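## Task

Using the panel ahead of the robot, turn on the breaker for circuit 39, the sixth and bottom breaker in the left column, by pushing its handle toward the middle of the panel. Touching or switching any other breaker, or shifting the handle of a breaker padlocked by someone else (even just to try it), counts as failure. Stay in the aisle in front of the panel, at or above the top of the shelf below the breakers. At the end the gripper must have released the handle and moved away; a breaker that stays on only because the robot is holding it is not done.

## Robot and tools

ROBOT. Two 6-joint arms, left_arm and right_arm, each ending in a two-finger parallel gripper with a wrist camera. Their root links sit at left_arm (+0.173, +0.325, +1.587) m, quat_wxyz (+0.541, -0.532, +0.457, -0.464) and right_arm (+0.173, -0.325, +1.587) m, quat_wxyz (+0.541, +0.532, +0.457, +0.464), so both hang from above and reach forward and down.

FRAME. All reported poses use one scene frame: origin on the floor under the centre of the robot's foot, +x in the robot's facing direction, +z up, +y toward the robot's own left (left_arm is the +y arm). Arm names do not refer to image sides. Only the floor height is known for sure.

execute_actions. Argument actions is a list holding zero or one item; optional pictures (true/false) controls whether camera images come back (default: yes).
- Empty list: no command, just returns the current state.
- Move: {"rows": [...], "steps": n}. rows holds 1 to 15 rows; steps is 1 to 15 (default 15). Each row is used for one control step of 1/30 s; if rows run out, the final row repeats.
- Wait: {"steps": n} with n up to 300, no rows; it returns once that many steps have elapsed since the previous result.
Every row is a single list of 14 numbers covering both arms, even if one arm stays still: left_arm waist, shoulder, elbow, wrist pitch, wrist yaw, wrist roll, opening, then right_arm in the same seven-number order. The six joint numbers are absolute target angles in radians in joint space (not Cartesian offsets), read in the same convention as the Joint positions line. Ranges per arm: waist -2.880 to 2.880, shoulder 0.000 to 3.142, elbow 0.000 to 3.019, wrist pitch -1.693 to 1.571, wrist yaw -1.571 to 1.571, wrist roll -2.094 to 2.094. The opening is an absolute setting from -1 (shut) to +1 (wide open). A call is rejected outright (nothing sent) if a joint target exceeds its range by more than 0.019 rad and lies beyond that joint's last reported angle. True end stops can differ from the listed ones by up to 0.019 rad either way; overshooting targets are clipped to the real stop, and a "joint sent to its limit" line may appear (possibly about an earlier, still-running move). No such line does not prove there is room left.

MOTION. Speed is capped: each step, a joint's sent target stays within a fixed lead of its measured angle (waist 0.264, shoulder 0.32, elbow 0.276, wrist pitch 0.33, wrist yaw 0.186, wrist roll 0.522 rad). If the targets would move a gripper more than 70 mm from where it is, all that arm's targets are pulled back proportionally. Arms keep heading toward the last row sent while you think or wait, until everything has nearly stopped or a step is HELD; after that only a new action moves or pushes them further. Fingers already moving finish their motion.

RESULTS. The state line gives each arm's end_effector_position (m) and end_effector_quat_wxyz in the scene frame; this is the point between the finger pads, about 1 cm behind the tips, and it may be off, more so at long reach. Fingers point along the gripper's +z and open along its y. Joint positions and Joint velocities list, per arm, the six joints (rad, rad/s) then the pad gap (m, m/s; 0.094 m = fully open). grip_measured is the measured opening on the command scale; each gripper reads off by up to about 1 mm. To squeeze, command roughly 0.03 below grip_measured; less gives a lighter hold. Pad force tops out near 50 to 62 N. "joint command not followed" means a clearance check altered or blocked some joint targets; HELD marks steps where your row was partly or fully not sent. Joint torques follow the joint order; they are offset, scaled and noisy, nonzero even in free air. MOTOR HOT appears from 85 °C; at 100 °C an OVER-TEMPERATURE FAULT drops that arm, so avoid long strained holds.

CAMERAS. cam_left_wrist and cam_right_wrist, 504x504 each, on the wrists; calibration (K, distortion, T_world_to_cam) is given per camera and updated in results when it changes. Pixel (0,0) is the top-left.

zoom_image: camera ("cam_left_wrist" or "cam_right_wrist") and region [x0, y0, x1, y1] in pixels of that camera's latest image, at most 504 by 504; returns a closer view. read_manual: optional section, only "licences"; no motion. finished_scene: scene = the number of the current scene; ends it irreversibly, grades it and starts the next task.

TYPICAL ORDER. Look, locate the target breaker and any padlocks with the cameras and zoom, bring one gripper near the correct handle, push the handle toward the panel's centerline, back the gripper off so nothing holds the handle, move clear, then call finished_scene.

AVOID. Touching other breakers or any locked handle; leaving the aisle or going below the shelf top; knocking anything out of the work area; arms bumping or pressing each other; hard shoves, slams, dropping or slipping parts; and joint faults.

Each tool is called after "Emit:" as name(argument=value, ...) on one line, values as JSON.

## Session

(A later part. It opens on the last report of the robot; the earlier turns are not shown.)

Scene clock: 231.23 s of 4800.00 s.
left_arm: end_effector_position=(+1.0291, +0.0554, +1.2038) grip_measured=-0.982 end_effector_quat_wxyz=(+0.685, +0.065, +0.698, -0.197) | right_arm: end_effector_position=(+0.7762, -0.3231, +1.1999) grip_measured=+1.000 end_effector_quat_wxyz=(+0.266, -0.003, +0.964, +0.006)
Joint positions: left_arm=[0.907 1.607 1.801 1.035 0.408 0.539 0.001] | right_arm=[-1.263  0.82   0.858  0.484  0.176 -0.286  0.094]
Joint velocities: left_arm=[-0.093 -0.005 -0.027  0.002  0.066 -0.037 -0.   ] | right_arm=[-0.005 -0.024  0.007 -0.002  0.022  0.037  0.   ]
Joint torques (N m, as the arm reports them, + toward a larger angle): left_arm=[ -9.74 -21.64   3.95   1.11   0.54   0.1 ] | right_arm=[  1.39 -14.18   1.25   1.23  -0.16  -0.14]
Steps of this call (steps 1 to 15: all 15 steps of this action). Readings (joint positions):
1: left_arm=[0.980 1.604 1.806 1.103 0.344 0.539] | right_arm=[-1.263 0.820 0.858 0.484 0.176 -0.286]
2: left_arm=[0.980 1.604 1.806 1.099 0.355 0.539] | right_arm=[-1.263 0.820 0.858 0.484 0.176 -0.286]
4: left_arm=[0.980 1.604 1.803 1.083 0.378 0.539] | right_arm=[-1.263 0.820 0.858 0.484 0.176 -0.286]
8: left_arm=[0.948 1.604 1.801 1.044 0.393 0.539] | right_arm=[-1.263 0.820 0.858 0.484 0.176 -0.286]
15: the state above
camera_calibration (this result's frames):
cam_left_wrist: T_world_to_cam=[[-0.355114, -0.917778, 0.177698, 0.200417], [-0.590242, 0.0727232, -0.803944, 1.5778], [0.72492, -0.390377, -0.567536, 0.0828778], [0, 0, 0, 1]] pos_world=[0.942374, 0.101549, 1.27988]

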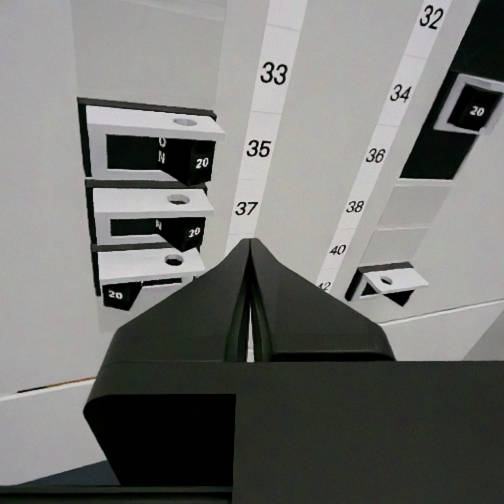

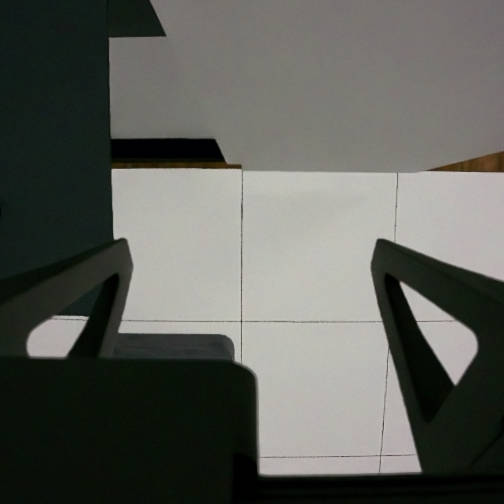

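Emit:
execute_actions(actions=[{"rows":[[0.9,1.62,1.76,1.05,0.408,0.55,-1,-1.263,0.82,0.858,0.484,0.176,-0.286,1],[0.9,1.62,1.76,1.05,0.408,0.55,-1,-1.263,0.82,0.858,0.484,0.176,-0.286,1],[0.9,1.62,1.76,1.05,0.408,0.55,-1,-1.263,0.82,0.858,0.484,0.176,-0.286,1],[0.96,1.62,1.76,1.08,0.408,0.55,-1,-1.263,0.82,0.858,0.484,0.176,-0.286,1],[1.015,1.62,1.76,1.1,0.408,0.55,-1,-1.263,0.82,0.858,0.484,0.176,-0.286,1],[1.015,1.62,1.76,1.1,0.408,0.55,-1,-1.263,0.82,0.858,0.484,0.176,-0.286,1],[1.015,1.62,1.76,1.1,0.408,0.55,-1,-1.263,0.82,0.858,0.484,0.176,-0.286,1],[1.015,1.62,1.76,1.1,0.408,0.55,-1,-1.263,0.82,0.858,0.484,0.176,-0.286,1],[1.015,1.62,1.76,1.1,0.33,0.55,-1,-1.263,0.82,0.858,0.484,0.176,-0.286,1]]}], pictures=false)

Emit:
execute_actions(actions=[{"rows":[[1.015,1.62,1.838,1.1,0.33,0.55,-1,-1.263,0.82,0.858,0.484,0.176,-0.286,1]]}], pictures=false)

Emit:
execute_actions(actions=[{"rows":[[0.965,1.62,1.838,1.09,0.34,0.55,-1,-1.263,0.82,0.858,0.484,0.176,-0.286,1]]}])

Scene clock: 254.87 s of 4800.00 s.
left_arm: end_effector_position=(+1.0102, +0.1085, +1.1532) grip_measured=-0.982 end_effector_quat_wxyz=(+0.665, +0.081, +0.731, -0.132) | right_arm: end_effector_position=(+0.7762, -0.3231, +1.1999) grip_measured=+1.000 end_effector_quat_wxyz=(+0.266, -0.003, +0.964, +0.006)
Joint positions: left_arm=[1.018 1.605 1.756 1.083 0.332 0.54  0.001] | right_arm=[-1.263  0.82   0.858  0.484  0.176 -0.286  0.094]
Joint velocities: left_arm=[-0.034  0.005  0.002 -0.012  0.007 -0.022 -0.001] | right_arm=[-0.005 -0.005 -0.002  0.007 -0.022  0.022  0.   ]
Joint torques (N m, as the arm reports them, + toward a larger angle): left_arm=[ -8.07 -21.97   3.25   2.06   0.38   0.11] | right_arm=[  1.38 -14.3    1.29   1.3   -0.16  -0.11]
Steps of this call (steps 1 to 15: the robot went on to your last target; steps 16 to 90: nothing new was sent; then 20.13 s passed at rest; steps 91 to 105: all 15 steps of this action). Readings (joint positions):
91: left_arm=[0.905 1.607 1.796 1.035 0.408 0.539] | right_arm=[-1.263 0.820 0.858 0.484 0.176 -0.286]
92: left_arm=[0.905 1.605 1.788 1.037 0.408 0.539] | right_arm=[-1.263 0.820 0.858 0.484 0.176 -0.286]
94: left_arm=[0.907 1.605 1.773 1.042 0.408 0.539] | right_arm=[-1.263 0.820 0.858 0.484 0.176 -0.286]
98: left_arm=[0.963 1.605 1.756 1.076 0.410 0.540] | right_arm=[-1.263 0.820 0.858 0.484 0.176 -0.286]
105: the state above

Scene clock: 255.37 s of 4800.00 s.
left_arm: end_effector_position=(+1.0390, +0.1231, +1.1701) grip_measured=-0.982 end_effector_quat_wxyz=(+0.689, +0.074, +0.712, -0.113) | right_arm: end_effector_position=(+0.7762, -0.3231, +1.1999) grip_measured=+1.000 end_effector_quat_wxyz=(+0.266, -0.003, +0.964, +0.006)
Joint positions: left_arm=[1.018 1.612 1.832 1.086 0.332 0.54  0.001] | right_arm=[-1.263  0.82   0.858  0.484  0.176 -0.286  0.094]
Joint velocities: left_arm=[-0.015 -0.005 -0.002 -0.002 -0.037 -0.051  0.   ] | right_arm=[-0.015 -0.024  0.002 -0.002  0.022  0.037  0.   ]
Joint torques (N m, as the arm reports them, + toward a larger angle): left_arm=[ -8.09 -24.12   4.23   2.03   0.34   0.11] | right_arm=[  1.57 -14.44   1.33   1.26  -0.15  -0.12]
Steps of this call (steps 1 to 15: all 15 steps of this action). Readings (joint positions):
1: left_arm=[1.018 1.606 1.764 1.083 0.332 0.540] | right_arm=[-1.263 0.820 0.858 0.484 0.176 -0.286]
2: left_arm=[1.018 1.610 1.777 1.083 0.332 0.540] | right_arm=[-1.263 0.820 0.858 0.484 0.176 -0.286]
4: left_arm=[1.018 1.612 1.802 1.083 0.332 0.540] | right_arm=[-1.263 0.820 0.858 0.484 0.176 -0.286]
8: left_arm=[1.018 1.612 1.832 1.086 0.332 0.540] | right_arm=[-1.263 0.820 0.858 0.484 0.176 -0.286]
15: the state above

Scene clock: 255.87 s of 4800.00 s.
left_arm: end_effector_position=(+1.0413, +0.1083, +1.1822) grip_measured=-0.982 end_effector_quat_wxyz=(+0.692, +0.061, +0.708, -0.125) | right_arm: end_effector_position=(+0.7762, -0.3231, +1.1999) grip_measured=+1.000 end_effector_quat_wxyz=(+0.266, -0.003, +0.964, +0.006)
Joint positions: left_arm=[0.981 1.612 1.832 1.087 0.328 0.54  0.001] | right_arm=[-1.263  0.82   0.858  0.484  0.176 -0.286  0.094]
Joint velocities: left_arm=[-0.015  0.015  0.007 -0.002  0.022  0.051 -0.   ] | right_arm=[ 0.005 -0.005 -0.007 -0.002  0.007 -0.007  0.   ]
Joint torques (N m, as the arm reports them, + toward a larger angle): left_arm=[ -9.71 -23.19   3.92   1.52   0.88   0.1 ] | right_arm=[  1.01 -14.55   1.41   1.3   -0.15  -0.14]
Steps of this call (steps 1 to 15: all 15 steps of this action). Readings (joint positions):
1: left_arm=[1.016 1.612 1.832 1.086 0.333 0.540] | right_arm=[-1.263 0.820 0.858 0.484 0.176 -0.286]
2: left_arm=[1.012 1.612 1.832 1.086 0.334 0.540] | right_arm=[-1.263 0.820 0.858 0.484 0.176 -0.286]
4: left_arm=[0.997 1.612 1.832 1.086 0.336 0.540] | right_arm=[-1.263 0.820 0.858 0.484 0.176 -0.286]
8: left_arm=[0.981 1.612 1.832 1.087 0.328 0.540] | right_arm=[-1.263 0.820 0.858 0.484 0.176 -0.286]
15: the state above
camera_calibration (this result's frames):
cam_left_wrist: T_world_to_cam=[[-0.252783, -0.963952, 0.0830492, 0.267547], [-0.595813, 0.087462, -0.798347, 1.5614], [0.762304, -0.25129, -0.596444, 0.0626057], [0, 0, 0, 1]] pos_world=[0.950211, 0.137071, 1.26166]

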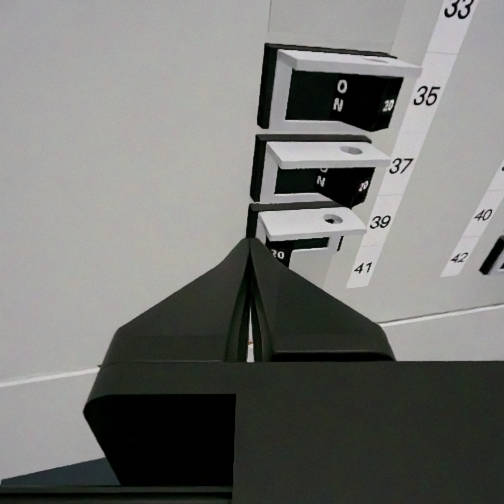

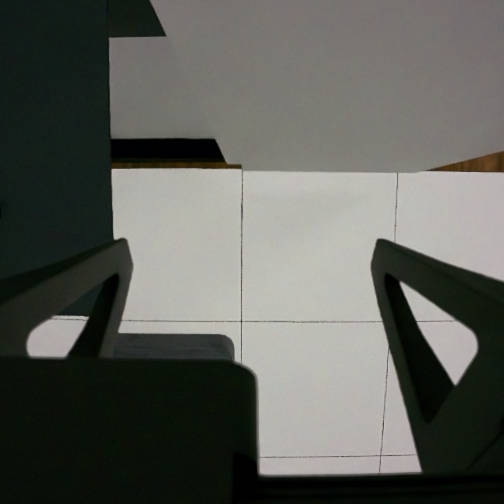

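Emit:
execute_actions(actions=[{"rows":[[0.94,1.63,1.83,1.06,0.36,0.55,-1,-1.263,0.82,0.858,0.484,0.176,-0.286,1],[0.94,1.63,1.83,1.06,0.36,0.55,-1,-1.263,0.82,0.858,0.484,0.176,-0.286,1],[0.91,1.65,1.82,1.04,0.385,0.55,-1,-1.263,0.82,0.858,0.484,0.176,-0.286,1],[0.91,1.65,1.82,1.04,0.385,0.55,-1,-1.263,0.82,0.858,0.484,0.176,-0.286,1],[0.88,1.67,1.81,1.02,0.41,0.55,-1,-1.263,0.82,0.858,0.484,0.176,-0.286,1],[0.88,1.67,1.81,1.02,0.41,0.55,-1,-1.263,0.82,0.858,0.484,0.176,-0.286,1],[0.855,1.69,1.80,1.0,0.435,0.55,-1,-1.263,0.82,0.858,0.484,0.176,-0.286,1]]}])

Scene clock: 266.97 s of 4800.00 s.
left_arm: end_effector_position=(+1.0405, +0.1053, +1.1822) grip_measured=-0.982 end_effector_quat_wxyz=(+0.692, +0.065, +0.707, -0.131) | right_arm: end_effector_position=(+0.7762, -0.3231, +1.1999) grip_measured=+1.000 end_effector_quat_wxyz=(+0.266, -0.003, +0.964, +0.006)
Joint positions: left_arm=[0.981 1.612 1.832 1.079 0.342 0.54  0.001] | right_arm=[-1.263  0.82   0.858  0.484  0.176 -0.286  0.094]
Joint velocities: left_arm=[-0.005  0.005 -0.002  0.012  0.037 -0.051  0.002] | right_arm=[-0.015 -0.015  0.002  0.017 -0.095  0.007  0.   ]
Joint torques (N m, as the arm reports them, + toward a larger angle): left_arm=[-14.73 -19.72   1.93  -0.45   2.43   0.03] | right_arm=[  1.39 -14.19   1.34   1.23  -0.19  -0.11]
Steps of this call (steps 1 to 15: the robot went on to your last target; steps 16 to 90: nothing new was sent; then 7.60 s passed at rest; steps 91 to 105: all 15 steps of this action). Readings (joint positions):
91: left_arm=[0.981 1.612 1.832 1.086 0.331 0.540] | right_arm=[-1.263 0.820 0.858 0.484 0.176 -0.286]
92: left_arm=[0.981 1.612 1.832 1.084 0.333 0.540] | right_arm=[-1.263 0.820 0.858 0.484 0.176 -0.286]
94: left_arm=[0.981 1.612 1.832 1.080 0.340 0.540] | right_arm=[-1.263 0.820 0.858 0.484 0.176 -0.286]
98: left_arm=[0.981 1.612 1.832 1.079 0.342 0.540] | right_arm=[-1.263 0.820 0.858 0.484 0.176 -0.286]
105: the state above
camera_calibration (this result's frames):
cam_left_wrist: T_world_to_cam=[[-0.267823, -0.959605, 0.0861879, 0.275869], [-0.59339, 0.093812, -0.79943, 1.55929], [0.759051, -0.265249, -0.594545, 0.0650509], [0, 0, 0, 1]] pos_world=[0.949777, 0.1357, 1.26144]

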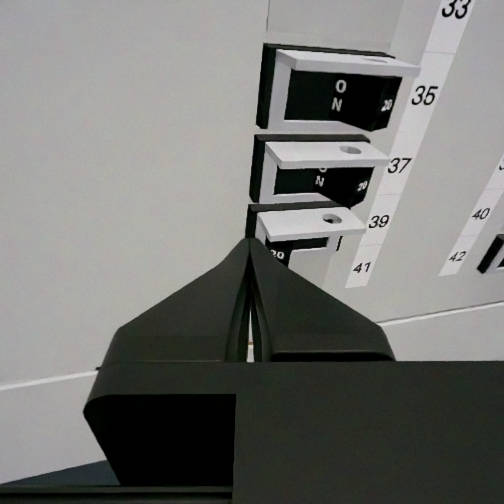

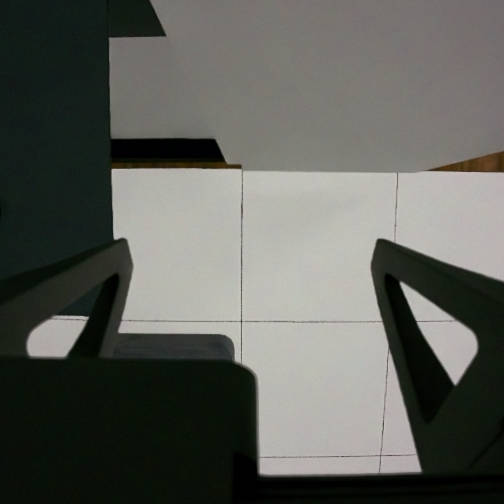

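Emit:
execute_actions(actions=[{"rows":[[0.89,1.64,1.83,1.0,0.435,0.55,-1,-1.263,0.82,0.858,0.484,0.176,-0.286,1],[0.89,1.64,1.83,1.0,0.435,0.55,-1,-1.263,0.82,0.858,0.484,0.176,-0.286,1],[0.89,1.64,1.83,1.0,0.435,0.55,-1,-1.263,0.82,0.858,0.484,0.176,-0.286,1],[0.89,1.64,1.83,1.0,0.435,0.55,-0.4,-1.263,0.82,0.858,0.484,0.176,-0.286,1]]}])

Scene clock: 287.57 s of 4800.00 s.
left_arm: end_effector_position=(+1.0429, +0.1093, +1.1824) grip_measured=-0.404 end_effector_quat_wxyz=(+0.689, +0.084, +0.706, -0.142) | right_arm: end_effector_position=(+0.7762, -0.3231, +1.1999) grip_measured=+1.000 end_effector_quat_wxyz=(+0.266, -0.003, +0.964, +0.006)
Joint positions: left_arm=[0.998 1.595 1.83  1.043 0.38  0.544 0.028] | right_arm=[-1.263  0.82   0.858  0.484  0.176 -0.286  0.094]
Joint velocities: left_arm=[-0.005  0.005 -0.007 -0.002  0.037 -0.022 -0.001] | right_arm=[-0.005  0.005  0.007  0.002 -0.066  0.007  0.   ]
Joint torques (N m, as the arm reports them, + toward a larger angle): left_arm=[-16.54 -20.85   3.77  -0.19   2.23   0.06] | right_arm=[  0.97 -14.52   1.21   1.15  -0.15  -0.13]
Steps of this call (steps 1 to 15: the robot went on to your last target; steps 16 to 90: nothing new was sent; then 17.10 s passed at rest; steps 91 to 105: all 15 steps of this action). Readings (joint positions):
91: left_arm=[0.981 1.610 1.833 1.075 0.349 0.541] | right_arm=[-1.263 0.820 0.858 0.484 0.176 -0.286]
92: left_arm=[0.982 1.608 1.833 1.067 0.355 0.541] | right_arm=[-1.263 0.820 0.858 0.484 0.176 -0.286]
94: left_arm=[0.983 1.602 1.833 1.056 0.351 0.542] | right_arm=[-1.263 0.820 0.858 0.484 0.176 -0.286]
98: left_arm=[0.998 1.595 1.830 1.051 0.371 0.544] | right_arm=[-1.263 0.820 0.858 0.484 0.176 -0.286]
105: the state above
camera_calibration (this result's frames):
cam_left_wrist: T_world_to_cam=[[-0.308699, -0.948156, 0.0755297, 0.334324], [-0.587297, 0.127542, -0.799259, 1.55026], [0.748189, -0.291089, -0.596222, 0.0806313], [0, 0, 0, 1]] pos_world=[0.953339, 0.142739, 1.26188]

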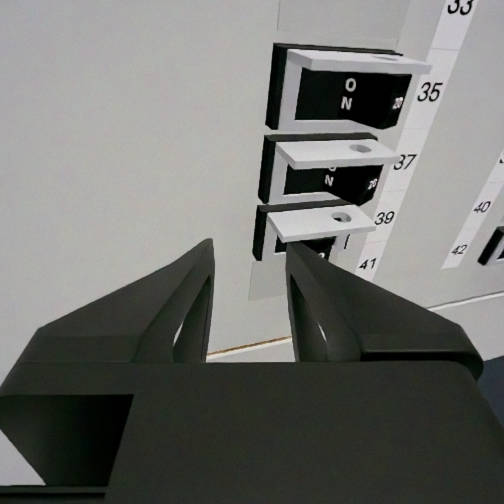

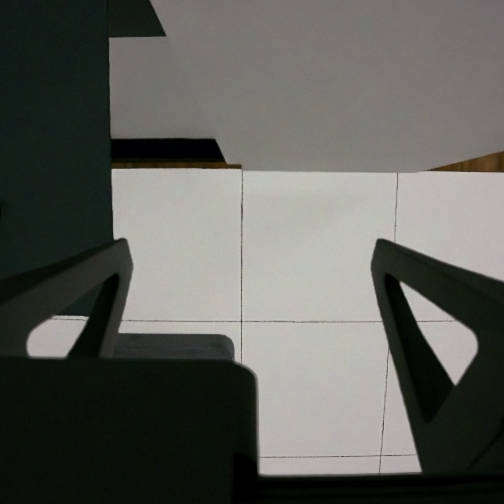

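Handle moved. Open a bit more.

Emit:
execute_actions(actions=[{"rows":[[0.9,1.62,1.83,1.0,0.45,0.55,-0.05,-1.263,0.82,0.858,0.484,0.176,-0.286,1]],"steps":10}])

Scene clock: 294.37 s of 4800.00 s.
left_arm: end_effector_position=(+1.0407, +0.1017, +1.1848) grip_measured=-0.056 end_effector_quat_wxyz=(+0.688, +0.087, +0.705, -0.153) | right_arm: end_effector_position=(+0.7762, -0.3231, +1.1999) grip_measured=+1.000 end_effector_quat_wxyz=(+0.266, -0.003, +0.964, +0.006)
Joint positions: left_arm=[0.988 1.593 1.824 1.033 0.394 0.547 0.044] | right_arm=[-1.263  0.82   0.858  0.484  0.176 -0.286  0.094]
Joint velocities: left_arm=[ 0.015  0.005  0.007 -0.007  0.022 -0.022 -0.   ] | right_arm=[-0.015  0.005  0.002  0.012 -0.007 -0.037  0.   ]
Joint torques (N m, as the arm reports them, + toward a larger angle): left_arm=[-15.7  -21.78   4.23   0.19   2.41   0.02] | right_arm=[  1.54 -14.9    1.37   1.4   -0.15  -0.15]
Steps of this call (steps 1 to 30: the robot went on to your last target; steps 31 to 90: nothing new was sent; then 3.47 s passed at rest; steps 91 to 100: all 10 steps of this action). Readings (joint positions):
91: left_arm=[0.979 1.596 1.827 1.027 0.385 0.547] | right_arm=[-1.263 0.820 0.858 0.484 0.176 -0.286]
92: left_arm=[0.986 1.593 1.824 1.031 0.388 0.547] | right_arm=[-1.263 0.820 0.858 0.484 0.176 -0.286]
94: left_arm=[0.988 1.593 1.824 1.032 0.394 0.547] | right_arm=[-1.263 0.820 0.858 0.484 0.176 -0.286]
98: left_arm=[0.988 1.593 1.824 1.033 0.394 0.547] | right_arm=[-1.263 0.820 0.858 0.484 0.176 -0.286]
100: the state above
camera_calibration (this result's frames):
cam_left_wrist: T_world_to_cam=[[-0.326758, -0.941116, 0.0867784, 0.330975], [-0.586019, 0.129715, -0.799847, 1.55102], [0.741492, -0.31221, -0.593897, 0.0878157], [0, 0, 0, 1]] pos_world=[0.951961, 0.137712, 1.26401]

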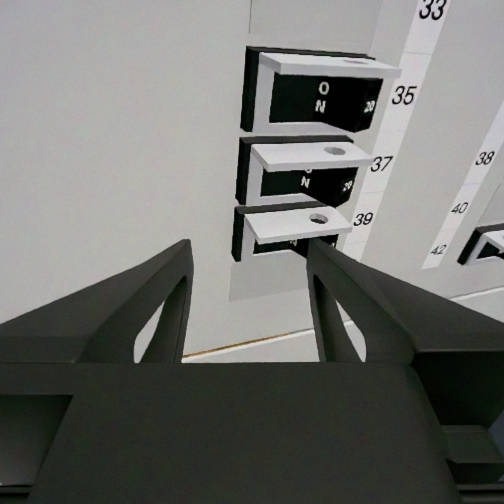

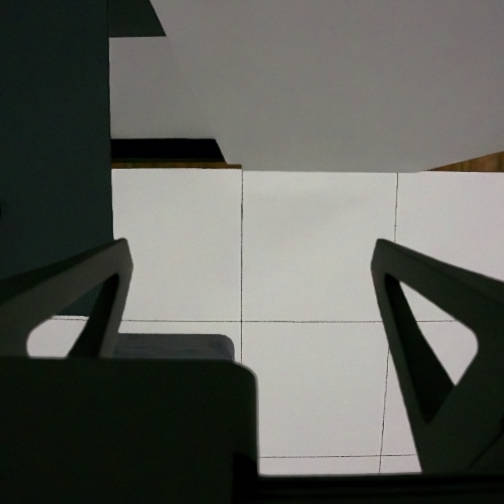

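Emit:
execute_actions(actions=[{"rows":[[1.0,1.6,1.82,1.04,0.39,0.55,-0.05,-1.263,0.82,0.858,0.484,0.176,-0.286,1],[1.0,1.6,1.82,1.04,0.39,0.55,-0.05,-1.263,0.82,0.858,0.484,0.176,-0.286,1],[1.0,1.6,1.78,1.08,0.39,0.55,-0.05,-1.263,0.82,0.858,0.484,0.176,-0.286,1],[1.0,1.59,1.73,1.13,0.39,0.55,-0.05,-1.263,0.82,0.858,0.484,0.176,-0.286,1],[1.0,1.57,1.66,1.2,0.39,0.55,-0.05,-1.263,0.82,0.858,0.484,0.176,-0.286,1],[1.0,1.55,1.6,1.25,0.39,0.55,-0.05,-1.263,0.82,0.858,0.484,0.176,-0.286,1]]}])

Scene clock: 305.00 s of 4800.00 s.
left_arm: end_effector_position=(+0.9695, +0.0965, +1.1854) grip_measured=-0.052 end_effector_quat_wxyz=(+0.687, +0.087, +0.706, -0.148) | right_arm: end_effector_position=(+0.7762, -0.3231, +1.1999) grip_measured=+1.000 end_effector_quat_wxyz=(+0.266, -0.003, +0.964, +0.006)
Joint positions: left_arm=[0.994 1.556 1.59  1.233 0.389 0.547 0.045] | right_arm=[-1.263  0.82   0.858  0.484  0.176 -0.286  0.094]
Joint velocities: left_arm=[-0.005  0.005  0.051  0.051 -0.022 -0.11   0.   ] | right_arm=[-0.005  0.005  0.012  0.002 -0.066  0.066  0.   ]
Joint torques (N m, as the arm reports them, + toward a larger angle): left_arm=[ -7.37 -22.71   2.54   2.14   0.49   0.01] | right_arm=[  1.31 -14.22   1.44   1.36  -0.15  -0.14]
Steps of this call (steps 1 to 15: the robot went on to your last target; steps 16 to 90: nothing new was sent; then 7.13 s passed at rest; steps 91 to 105: all 15 steps of this action). Readings (joint positions):
91: left_arm=[0.994 1.593 1.822 1.037 0.387 0.547] | right_arm=[-1.263 0.820 0.858 0.484 0.176 -0.286]
92: left_arm=[0.994 1.593 1.822 1.038 0.387 0.547] | right_arm=[-1.263 0.820 0.858 0.484 0.176 -0.286]
94: left_arm=[0.994 1.589 1.800 1.061 0.387 0.547] | right_arm=[-1.263 0.820 0.858 0.484 0.176 -0.286]
98: left_arm=[0.994 1.553 1.630 1.207 0.389 0.547] | right_arm=[-1.263 0.820 0.858 0.484 0.176 -0.286]
105: the state above
camera_calibration (this result's frames):
cam_left_wrist: T_world_to_cam=[[-0.321082, -0.943635, 0.0803667, 0.305151], [-0.587441, 0.131881, -0.798449, 1.50991], [0.742846, -0.303578, -0.596674, 0.140452], [0, 0, 0, 1]] pos_world=[0.880628, 0.131461, 1.26487]

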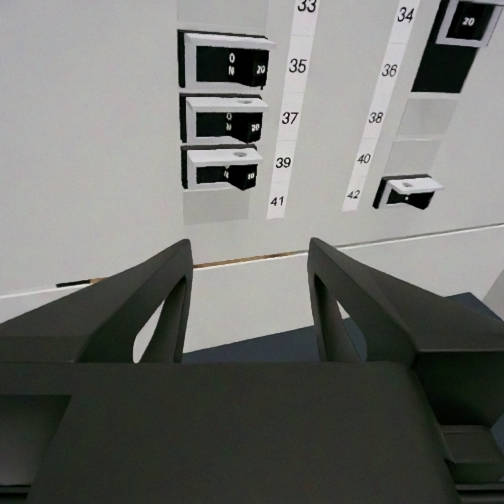

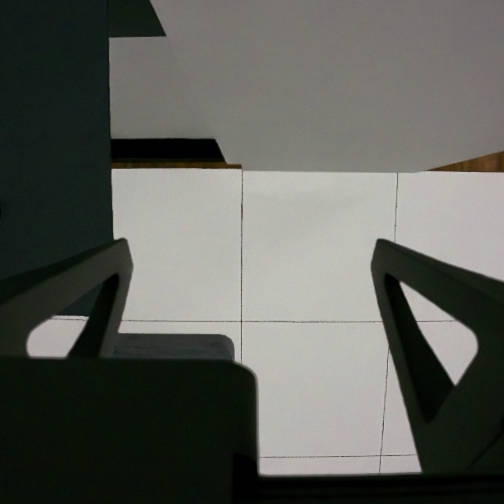

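Emit:
finished_scene(scene=1)

The scene is finished: the task was done.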